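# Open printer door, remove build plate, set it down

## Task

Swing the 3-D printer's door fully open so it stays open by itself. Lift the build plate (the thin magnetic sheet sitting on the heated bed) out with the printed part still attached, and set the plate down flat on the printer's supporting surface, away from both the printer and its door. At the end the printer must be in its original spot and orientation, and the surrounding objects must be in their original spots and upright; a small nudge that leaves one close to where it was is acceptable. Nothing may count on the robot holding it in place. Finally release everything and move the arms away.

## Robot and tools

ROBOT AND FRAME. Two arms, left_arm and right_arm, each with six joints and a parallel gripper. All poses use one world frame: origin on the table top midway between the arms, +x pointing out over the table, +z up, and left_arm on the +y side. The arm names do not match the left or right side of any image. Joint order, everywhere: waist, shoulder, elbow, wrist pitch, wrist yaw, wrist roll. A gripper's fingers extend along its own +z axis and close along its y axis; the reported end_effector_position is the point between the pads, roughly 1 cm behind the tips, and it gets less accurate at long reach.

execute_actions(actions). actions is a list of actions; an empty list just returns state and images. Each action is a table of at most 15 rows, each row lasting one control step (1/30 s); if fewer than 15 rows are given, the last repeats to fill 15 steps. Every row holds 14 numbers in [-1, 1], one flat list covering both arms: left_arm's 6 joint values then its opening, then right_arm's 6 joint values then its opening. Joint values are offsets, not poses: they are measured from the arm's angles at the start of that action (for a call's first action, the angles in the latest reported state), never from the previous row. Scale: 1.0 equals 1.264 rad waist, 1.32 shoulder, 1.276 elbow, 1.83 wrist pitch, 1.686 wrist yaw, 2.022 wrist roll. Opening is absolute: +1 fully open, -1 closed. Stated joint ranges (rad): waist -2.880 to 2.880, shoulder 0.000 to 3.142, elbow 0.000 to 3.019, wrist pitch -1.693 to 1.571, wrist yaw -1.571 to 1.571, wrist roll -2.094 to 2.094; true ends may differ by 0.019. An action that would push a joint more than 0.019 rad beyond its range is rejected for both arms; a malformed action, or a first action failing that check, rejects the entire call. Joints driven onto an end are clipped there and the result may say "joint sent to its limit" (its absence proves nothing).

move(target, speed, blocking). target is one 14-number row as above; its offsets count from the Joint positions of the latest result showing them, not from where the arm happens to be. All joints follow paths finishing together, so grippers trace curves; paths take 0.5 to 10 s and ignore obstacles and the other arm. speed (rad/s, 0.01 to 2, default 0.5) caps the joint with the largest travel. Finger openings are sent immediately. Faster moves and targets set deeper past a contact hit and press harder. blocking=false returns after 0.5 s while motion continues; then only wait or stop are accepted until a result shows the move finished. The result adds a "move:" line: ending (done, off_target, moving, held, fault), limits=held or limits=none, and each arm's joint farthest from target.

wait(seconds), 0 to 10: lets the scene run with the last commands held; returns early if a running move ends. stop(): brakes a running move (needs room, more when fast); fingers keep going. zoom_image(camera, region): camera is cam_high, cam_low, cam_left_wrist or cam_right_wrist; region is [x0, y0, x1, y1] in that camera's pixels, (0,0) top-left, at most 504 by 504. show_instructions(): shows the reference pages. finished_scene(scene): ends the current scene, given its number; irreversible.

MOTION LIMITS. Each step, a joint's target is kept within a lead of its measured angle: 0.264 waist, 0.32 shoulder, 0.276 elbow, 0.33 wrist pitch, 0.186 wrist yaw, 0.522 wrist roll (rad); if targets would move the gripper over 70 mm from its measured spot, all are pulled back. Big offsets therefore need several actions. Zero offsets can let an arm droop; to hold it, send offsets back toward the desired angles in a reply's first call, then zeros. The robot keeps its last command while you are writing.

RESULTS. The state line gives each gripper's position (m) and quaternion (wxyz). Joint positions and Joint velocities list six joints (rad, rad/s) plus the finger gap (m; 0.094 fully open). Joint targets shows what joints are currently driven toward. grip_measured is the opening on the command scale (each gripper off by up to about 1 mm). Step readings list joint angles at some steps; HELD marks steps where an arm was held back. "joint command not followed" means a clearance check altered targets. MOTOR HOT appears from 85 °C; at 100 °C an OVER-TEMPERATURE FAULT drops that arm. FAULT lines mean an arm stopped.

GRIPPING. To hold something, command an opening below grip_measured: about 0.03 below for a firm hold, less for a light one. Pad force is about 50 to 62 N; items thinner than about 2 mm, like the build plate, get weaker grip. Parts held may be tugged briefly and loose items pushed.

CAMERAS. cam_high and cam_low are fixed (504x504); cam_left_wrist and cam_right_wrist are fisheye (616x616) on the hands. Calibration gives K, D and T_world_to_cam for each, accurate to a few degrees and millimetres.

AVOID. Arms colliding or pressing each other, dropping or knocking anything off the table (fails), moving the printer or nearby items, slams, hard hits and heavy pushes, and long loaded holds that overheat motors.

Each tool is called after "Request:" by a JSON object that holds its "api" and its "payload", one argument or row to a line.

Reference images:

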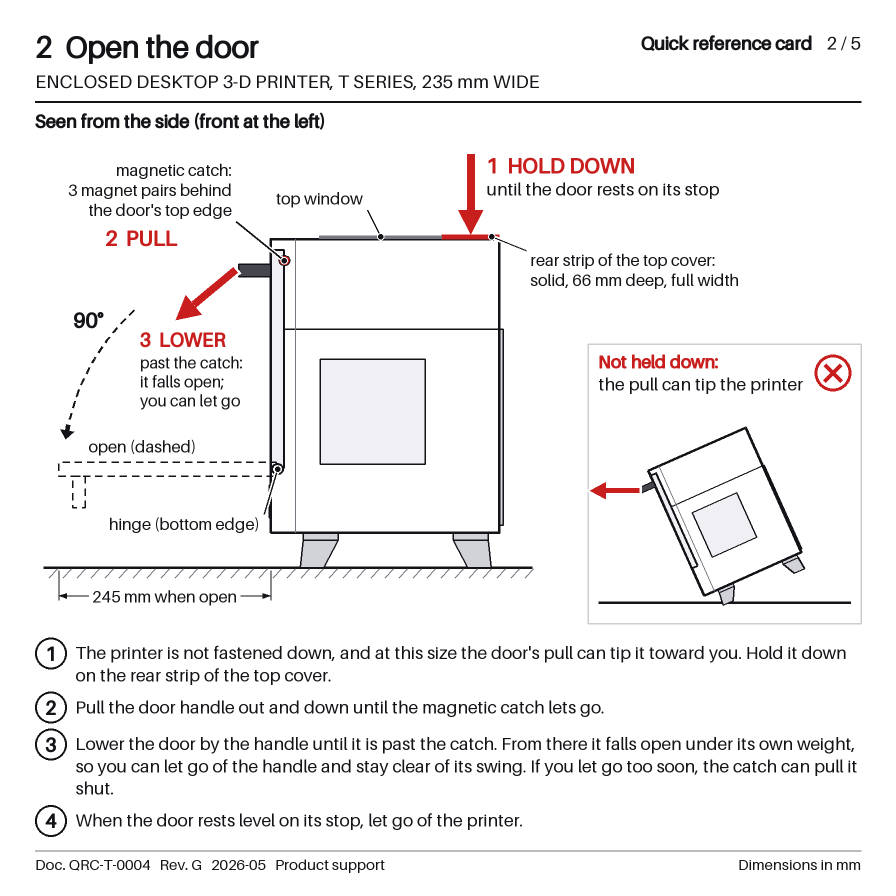

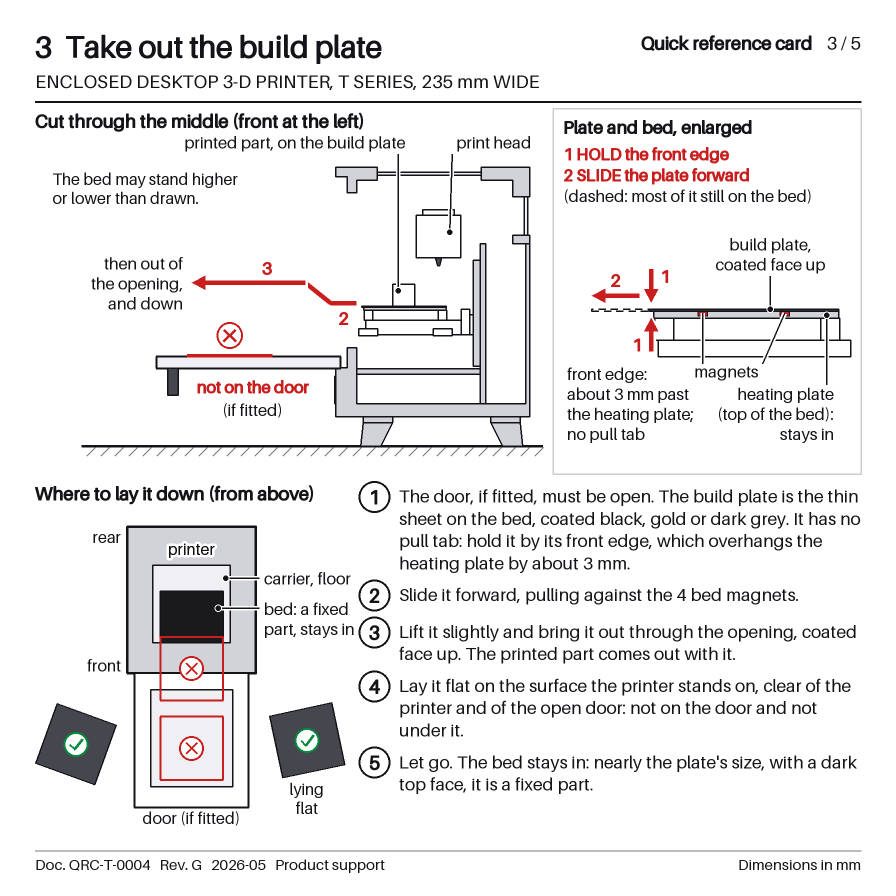

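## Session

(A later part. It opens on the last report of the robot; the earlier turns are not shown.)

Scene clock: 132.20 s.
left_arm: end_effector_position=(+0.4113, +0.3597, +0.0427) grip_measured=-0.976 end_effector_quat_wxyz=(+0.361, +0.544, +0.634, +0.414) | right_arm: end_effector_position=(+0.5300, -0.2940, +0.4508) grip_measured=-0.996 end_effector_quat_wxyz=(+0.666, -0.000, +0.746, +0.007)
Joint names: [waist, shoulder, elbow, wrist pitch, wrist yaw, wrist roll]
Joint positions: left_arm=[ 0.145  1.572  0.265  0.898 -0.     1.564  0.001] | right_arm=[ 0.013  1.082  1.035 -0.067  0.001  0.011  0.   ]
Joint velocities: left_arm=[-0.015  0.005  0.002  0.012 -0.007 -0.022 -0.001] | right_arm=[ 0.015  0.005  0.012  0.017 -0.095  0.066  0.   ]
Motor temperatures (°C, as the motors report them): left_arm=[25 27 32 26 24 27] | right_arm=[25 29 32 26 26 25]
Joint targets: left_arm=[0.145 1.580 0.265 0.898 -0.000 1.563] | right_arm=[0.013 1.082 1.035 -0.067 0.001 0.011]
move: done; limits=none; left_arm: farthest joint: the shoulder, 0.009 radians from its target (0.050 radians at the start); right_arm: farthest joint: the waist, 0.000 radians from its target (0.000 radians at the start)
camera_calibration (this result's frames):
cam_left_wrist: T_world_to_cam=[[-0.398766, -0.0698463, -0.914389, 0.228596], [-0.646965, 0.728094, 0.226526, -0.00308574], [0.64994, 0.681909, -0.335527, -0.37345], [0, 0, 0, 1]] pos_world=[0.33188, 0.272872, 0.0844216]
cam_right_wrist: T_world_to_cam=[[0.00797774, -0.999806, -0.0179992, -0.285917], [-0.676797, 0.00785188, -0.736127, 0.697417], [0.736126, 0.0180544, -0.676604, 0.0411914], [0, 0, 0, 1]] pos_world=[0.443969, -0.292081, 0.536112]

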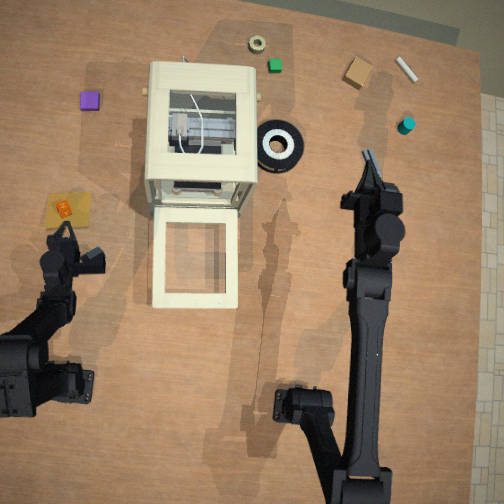

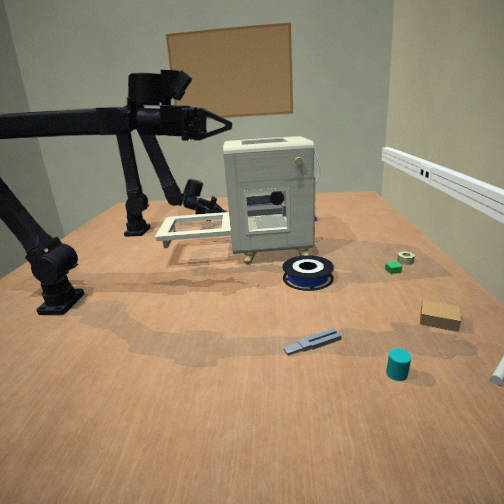

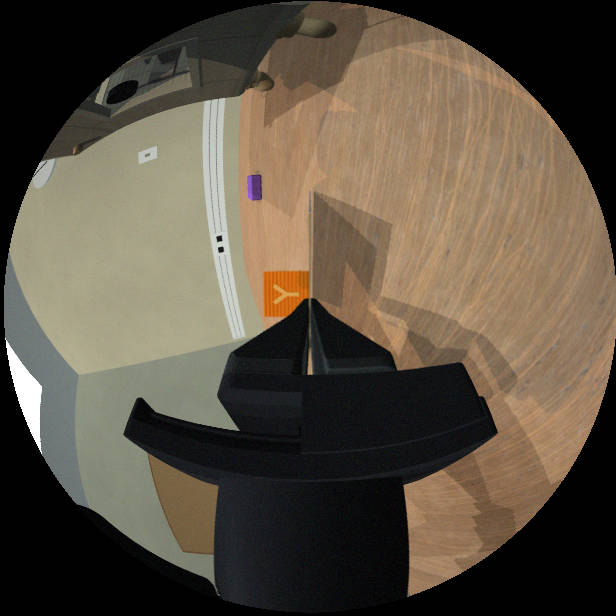

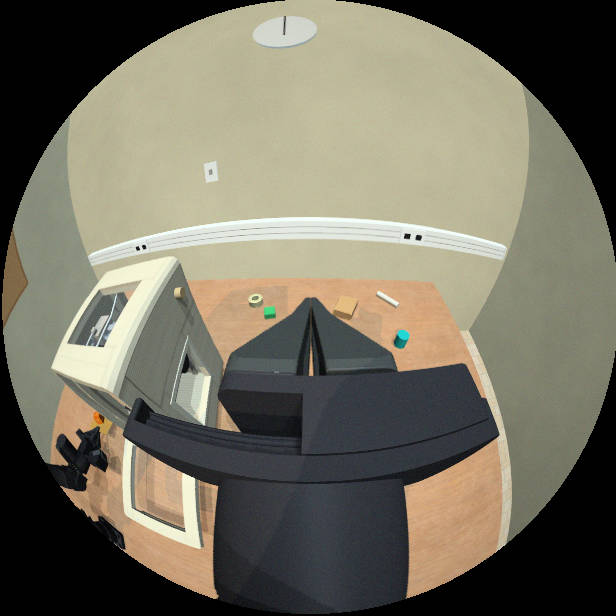

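Request:
{"api": "execute_actions", "payload": {
  "actions": [
    [[0,0,0,0,0,0,-0.97,0,0,0,0,0,0,-1],[0,0,0,0,0,0,-0.95,0,0,0,0,0,0,-1],[0,0,0,0,0,0,-0.93,0,0,0,0,0,0,-1],[0,0,0,0,0,0,-0.91,0,0,0,0,0,0,-1],[0,0,0,0,0,0,-0.89,0,0,0,0,0,0,-1],[0,0,0,0,0,0,-0.87,0,0,0,0,0,0,-1],[0,0,0,0,0,0,-0.85,0,0,0,0,0,0,-1],[0,0,0,0,0,0,-0.83,0,0,0,0,0,0,-1],[0,0,0,0,0,0,-0.81,0,0,0,0,0,0,-1],[0,0,0,0,0,0,-0.79,0,0,0,0,0,0,-1],[0,0,0,0,0,0,-0.77,0,0,0,0,0,0,-1],[0,0,0,0,0,0,-0.75,0,0,0,0,0,0,-1],[0,0,0,0,0,0,-0.73,0,0,0,0,0,0,-1],[0,0,0,0,0,0,-0.71,0,0,0,0,0,0,-1],[0,0,0,0,0,0,-0.69,0,0,0,0,0,0,-1]],
    [[0,0,0,0,0,0,-0.67,0,0,0,0,0,0,-1],[0,0,0,0,0,0,-0.64,0,0,0,0,0,0,-1],[0,0,0,0,0,0,-0.61,0,0,0,0,0,0,-1],[0,0,0,0,0,0,-0.58,0,0,0,0,0,0,-1],[0,0,0,0,0,0,-0.55,0,0,0,0,0,0,-1],[0,0,0,0,0,0,-0.52,0,0,0,0,0,0,-1],[0,0,0,0,0,0,-0.49,0,0,0,0,0,0,-1],[0,0,0,0,0,0,-0.46,0,0,0,0,0,0,-1],[0,0,0,0,0,0,-0.43,0,0,0,0,0,0,-1],[0,0,0,0,0,0,-0.4,0,0,0,0,0,0,-1]]
  ]
}}

Request:
{"api": "move", "payload": {
  "target": [0,0,0,-0.045,0,0,-0.4, 0,0,0,0,0,0,-1],
  "speed": 0.05
}}

Scene clock: 136.57 s.
left_arm: end_effector_position=(+0.4113, +0.3597, +0.0427) grip_measured=-0.402 end_effector_quat_wxyz=(+0.361, +0.544, +0.634, +0.414) | right_arm: end_effector_position=(+0.5300, -0.2940, +0.4508) grip_measured=-0.996 end_effector_quat_wxyz=(+0.666, -0.000, +0.746, +0.007)
Joint names: [waist, shoulder, elbow, wrist pitch, wrist yaw, wrist roll]
Joint positions: left_arm=[ 0.145  1.572  0.265  0.898 -0.     1.564  0.028] | right_arm=[ 0.013  1.082  1.035 -0.067  0.001  0.011  0.   ]
Joint velocities: left_arm=[ 0.015 -0.005  0.017 -0.007 -0.007 -0.066 -0.   ] | right_arm=[-0.015 -0.005 -0.012  0.007 -0.022  0.007 -0.001]
Motor temperatures (°C, as the motors report them): left_arm=[25 27 32 26 24 27] | right_arm=[25 28 33 26 26 25]
Joint targets: left_arm=[0.145 1.572 0.265 0.898 -0.000 1.564] | right_arm=[0.013 1.082 1.035 -0.067 0.001 0.011]
Step readings (joint positions; steps 1 to 15: 1st action; 16 to 30: 2nd action):
0: left_arm=[0.145 1.572 0.265 0.898 -0.000 1.564] | right_arm=[0.013 1.082 1.035 -0.067 0.001 0.011]
1: left_arm=[0.145 1.572 0.265 0.898 -0.000 1.564] | right_arm=[0.013 1.082 1.035 -0.067 0.001 0.011]
2: left_arm=[0.145 1.572 0.265 0.898 -0.000 1.564] | right_arm=[0.013 1.082 1.035 -0.067 0.001 0.011]
4: left_arm=[0.145 1.572 0.265 0.898 -0.000 1.564] | right_arm=[0.013 1.082 1.035 -0.067 0.001 0.011]
8: left_arm=[0.145 1.572 0.265 0.898 -0.000 1.564] | right_arm=[0.013 1.082 1.035 -0.067 0.001 0.011]
15: left_arm=[0.145 1.572 0.265 0.898 -0.000 1.564] | right_arm=[0.013 1.082 1.035 -0.067 0.001 0.011]
16: left_arm=[0.145 1.572 0.265 0.898 -0.000 1.564] | right_arm=[0.013 1.082 1.035 -0.067 0.001 0.011]
17: left_arm=[0.145 1.572 0.265 0.898 -0.000 1.564] | right_arm=[0.013 1.082 1.035 -0.067 0.001 0.011]
19: left_arm=[0.145 1.572 0.265 0.898 -0.000 1.564] | right_arm=[0.013 1.082 1.035 -0.067 0.001 0.011]
23: left_arm=[0.145 1.572 0.265 0.898 -0.000 1.564] | right_arm=[0.013 1.082 1.035 -0.067 0.001 0.011]
30: Joint positions above
camera_calibration (this result's frames):
cam_left_wrist: T_world_to_cam=[[-0.398766, -0.0698463, -0.914389, 0.228596], [-0.646965, 0.728094, 0.226526, -0.00308574], [0.64994, 0.681909, -0.335527, -0.37345], [0, 0, 0, 1]] pos_world=[0.33188, 0.272872, 0.0844216]
cam_right_wrist: T_world_to_cam=[[0.00797774, -0.999806, -0.0179992, -0.285917], [-0.676797, 0.00785188, -0.736127, 0.697417], [0.736126, 0.0180544, -0.676604, 0.0411914], [0, 0, 0, 1]] pos_world=[0.443969, -0.292081, 0.536112]

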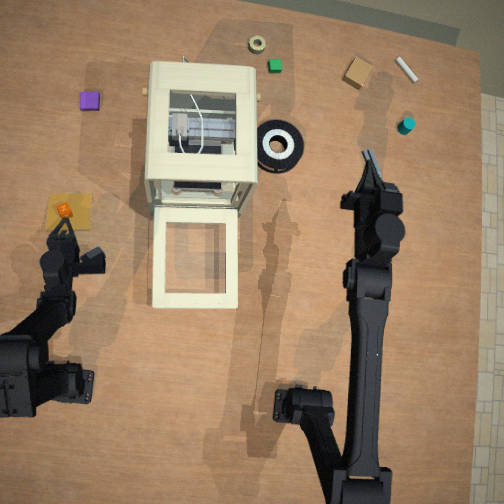

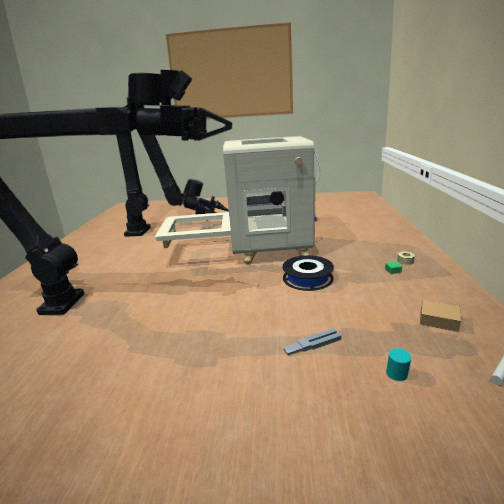

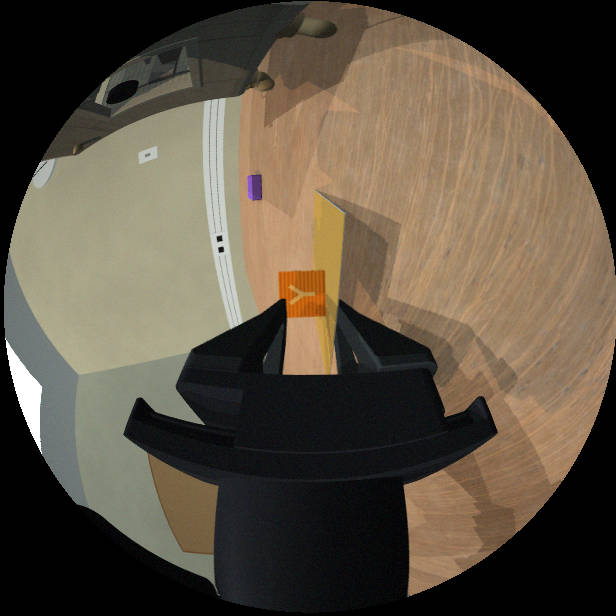

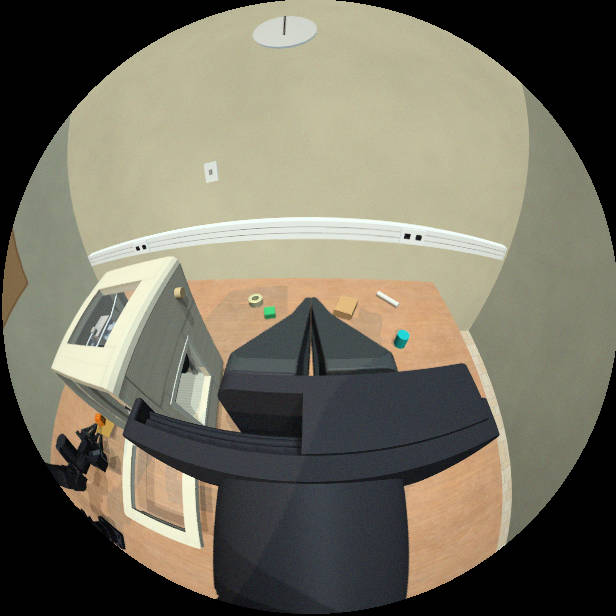

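Scene clock: 138.47 s.
left_arm: end_effector_position=(+0.4035, +0.3585, +0.0262) grip_measured=-0.402 end_effector_quat_wxyz=(+0.340, +0.557, +0.649, +0.390) | right_arm: end_effector_position=(+0.5300, -0.2940, +0.4508) grip_measured=-0.996 end_effector_quat_wxyz=(+0.666, -0.000, +0.746, +0.007)
Joint names: [waist, shoulder, elbow, wrist pitch, wrist yaw, wrist roll]
Joint positions: left_arm=[ 0.145  1.572  0.265  0.824 -0.     1.564  0.028] | right_arm=[ 0.013  1.082  1.035 -0.067  0.001  0.011  0.   ]
Joint velocities: left_arm=[ 0.005 -0.015  0.007 -0.007  0.095  0.066  0.001] | right_arm=[-0.015  0.005 -0.012 -0.007 -0.007  0.007  0.   ]
Motor temperatures (°C, as the motors report them): left_arm=[25 27 32 26 24 27] | right_arm=[25 28 33 26 26 25]
Joint targets: left_arm=[0.145 1.572 0.265 0.816 -0.000 1.564] | right_arm=[0.013 1.082 1.035 -0.067 0.001 0.011]
move: done; limits=none; left_arm: farthest joint: the wrist pitch, 0.008 radians from its target (0.083 radians at the start); right_arm: farthest joint: the waist, 0.000 radians from its target (0.000 radians at the start)
camera_calibration (this result's frames):
cam_left_wrist: T_world_to_cam=[[-0.464901, -0.0795105, -0.881785, 0.239615], [-0.628843, 0.730743, 0.265652, -0.0128568], [0.623236, 0.678007, -0.389723, -0.359538], [0, 0, 0, 1]] pos_world=[0.327389, 0.272216, 0.0745845]
cam_right_wrist: T_world_to_cam=[[0.00797774, -0.999806, -0.0179992, -0.285917], [-0.676797, 0.00785188, -0.736127, 0.697417], [0.736126, 0.0180544, -0.676604, 0.0411914], [0, 0, 0, 1]] pos_world=[0.443969, -0.292081, 0.536112]

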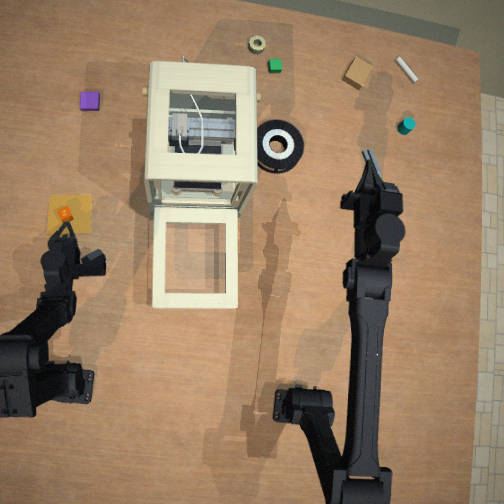

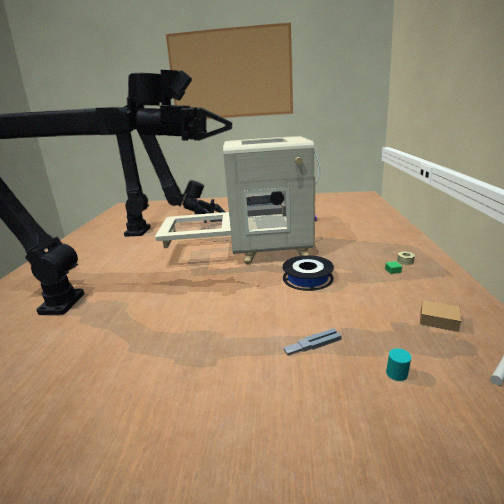

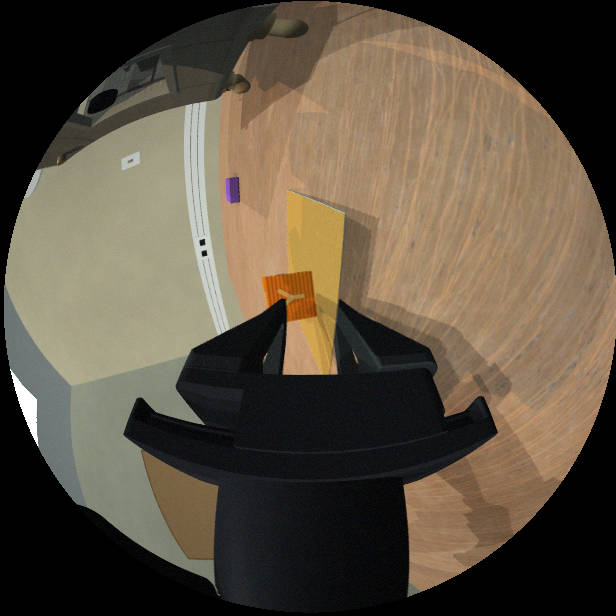

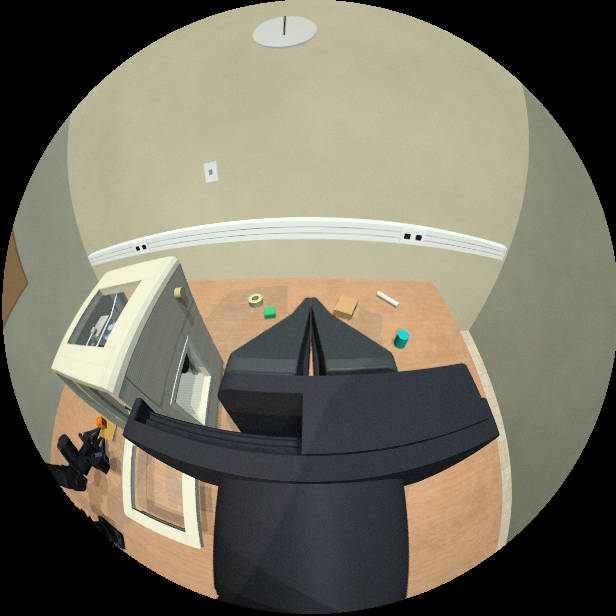

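Request:
{"api": "move", "payload": {
  "target": [0,-0.245,0.135,-0.484,0,0,-0.4, 0,0,0,0,0,0,-1],
  "speed": 0.2
}}

Scene clock: 144.33 s.
left_arm: end_effector_position=(+0.3684, +0.3534, +0.0308) grip_measured=-0.402 end_effector_quat_wxyz=(+0.215, +0.615, +0.717, +0.247) | right_arm: end_effector_position=(+0.5300, -0.2940, +0.4508) grip_measured=-0.996 end_effector_quat_wxyz=(+0.666, -0.000, +0.746, +0.007)
Joint names: [waist, shoulder, elbow, wrist pitch, wrist yaw, wrist roll]
Joint positions: left_arm=[ 0.145  1.255  0.402 -0.051 -0.     1.564  0.028] | right_arm=[ 0.013  1.082  1.035 -0.067  0.001  0.011  0.   ]
Joint velocities: left_arm=[-0.015 -0.005 -0.012 -0.012 -0.066 -0.007 -0.   ] | right_arm=[-0.005 -0.015 -0.007 -0.007  0.007  0.007  0.   ]
Motor temperatures (°C, as the motors report them): left_arm=[25 27 32 26 24 27] | right_arm=[25 28 33 26 26 25]
Joint targets: left_arm=[0.145 1.248 0.438 -0.062 -0.000 1.564] | right_arm=[0.013 1.082 1.035 -0.067 0.001 0.011]
move: off_target (left_arm); limits=none; left_arm: farthest joint: the elbow, 0.035 radians from its target (0.172 radians at the start); right_arm: farthest joint: the waist, 0.000 radians from its target (0.000 radians at the start)
camera_calibration (this result's frames):
cam_left_wrist: T_world_to_cam=[[-0.780827, -0.125676, -0.611976, 0.351338], [-0.476719, 0.752972, 0.45362, -0.102105], [0.403792, 0.64594, -0.647853, -0.232247], [0, 0, 0, 1]] pos_world=[0.319438, 0.271054, 0.110865]
cam_right_wrist: T_world_to_cam=[[0.00797774, -0.999806, -0.0179992, -0.285917], [-0.676797, 0.00785188, -0.736127, 0.697417], [0.736126, 0.0180544, -0.676604, 0.0411914], [0, 0, 0, 1]] pos_world=[0.443969, -0.292081, 0.536112]

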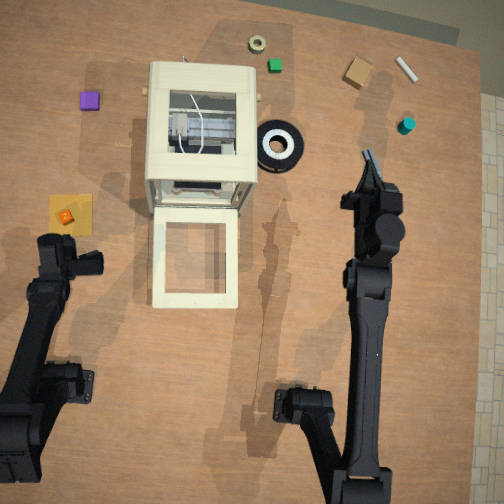

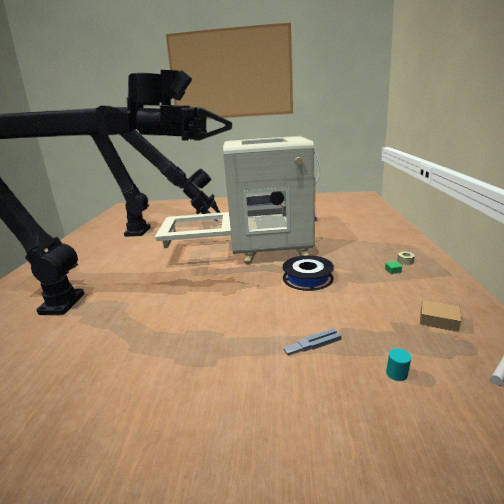

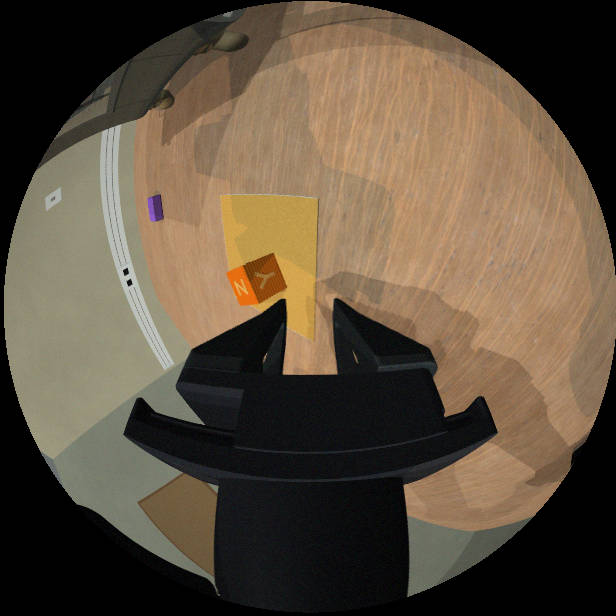

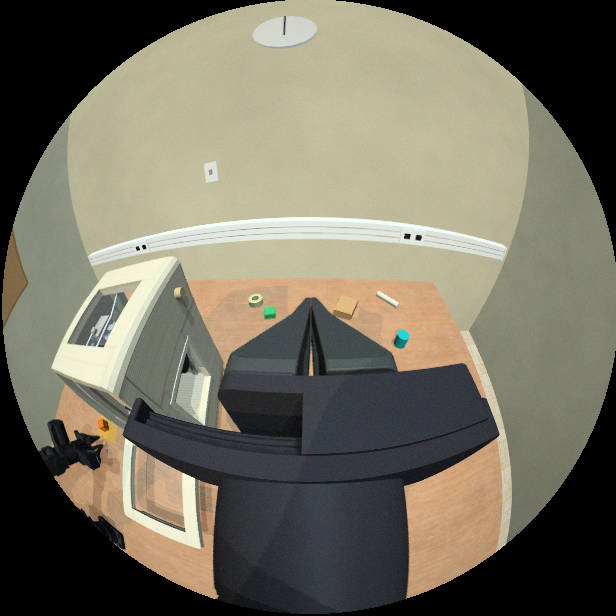

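Flat. Retreat up.

Request:
{"api": "move", "payload": {
  "target": [0,-0.4,0,-0.2,0,0,-0.4, 0,0,0,0,0,0,-1],
  "speed": 0.5
}}

Request:
{"api": "finished_scene", "payload": {
  "scene": 1
}}

Scene clock: 146.47 s.
left_arm: end_effector_position=(+0.3256, +0.3472, +0.1488) grip_measured=-0.402 end_effector_quat_wxyz=(+0.269, +0.594, +0.692, +0.310) | right_arm: end_effector_position=(+0.5300, -0.2940, +0.4508) grip_measured=-0.996 end_effector_quat_wxyz=(+0.666, -0.000, +0.746, +0.007)
Joint names: [waist, shoulder, elbow, wrist pitch, wrist yaw, wrist roll]
Joint positions: left_arm=[ 0.145  0.721  0.402 -0.407 -0.     1.564  0.028] | right_arm=[ 0.013  1.082  1.035 -0.067  0.001  0.011  0.   ]
Joint velocities: left_arm=[-0.005  0.005 -0.027  0.022 -0.022 -0.022  0.001] | right_arm=[-0.015  0.005 -0.042  0.027  0.081  0.022 -0.001]
Motor temperatures (°C, as the motors report them): left_arm=[25 27 32 26 24 27] | right_arm=[25 28 33 26 26 25]
Joint targets: left_arm=[0.145 0.727 0.402 -0.417 -0.000 1.564] | right_arm=[0.013 1.082 1.035 -0.067 0.001 0.011]
move: done; limits=none; left_arm: farthest joint: the wrist pitch, 0.010 radians from its target (0.366 radians at the start); right_arm: farthest joint: the waist, 0.000 radians from its target (0.000 radians at the start)
camera_calibration (this result's frames):
cam_left_wrist: T_world_to_cam=[[-0.660855, -0.108145, -0.742681, 0.363607], [-0.550722, 0.742158, 0.381977, -0.132806], [0.509878, 0.661442, -0.550017, -0.188974], [0, 0, 0, 1]] pos_world=[0.263506, 0.262881, 0.216834]
cam_right_wrist: T_world_to_cam=[[0.00797774, -0.999806, -0.0179992, -0.285917], [-0.676797, 0.00785188, -0.736127, 0.697417], [0.736126, 0.0180544, -0.676604, 0.0411914], [0, 0, 0, 1]] pos_world=[0.443969, -0.292081, 0.536112]

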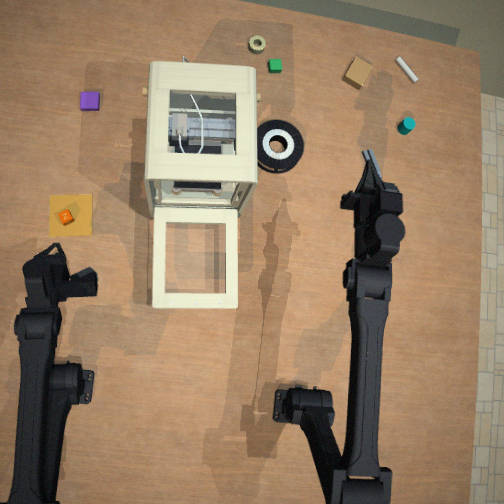

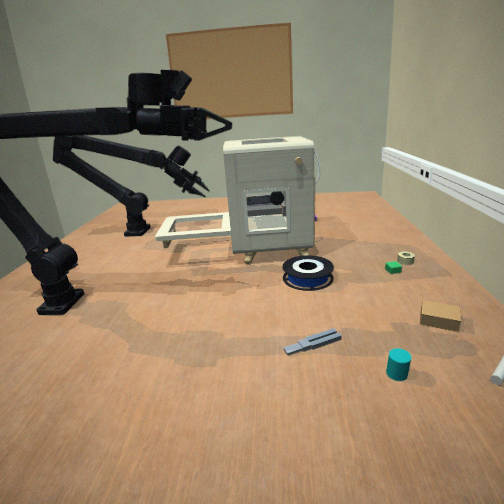

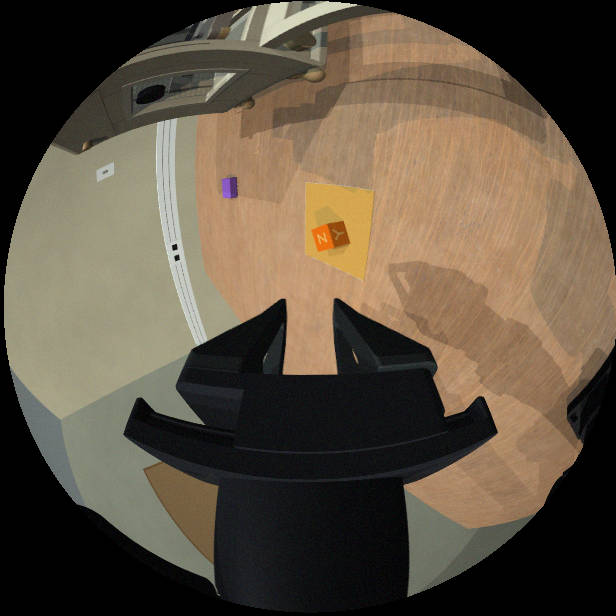

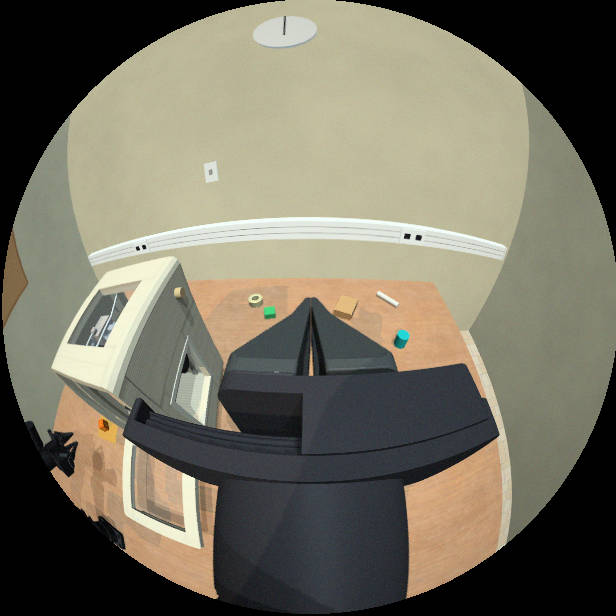

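The scene is finished: the task was done.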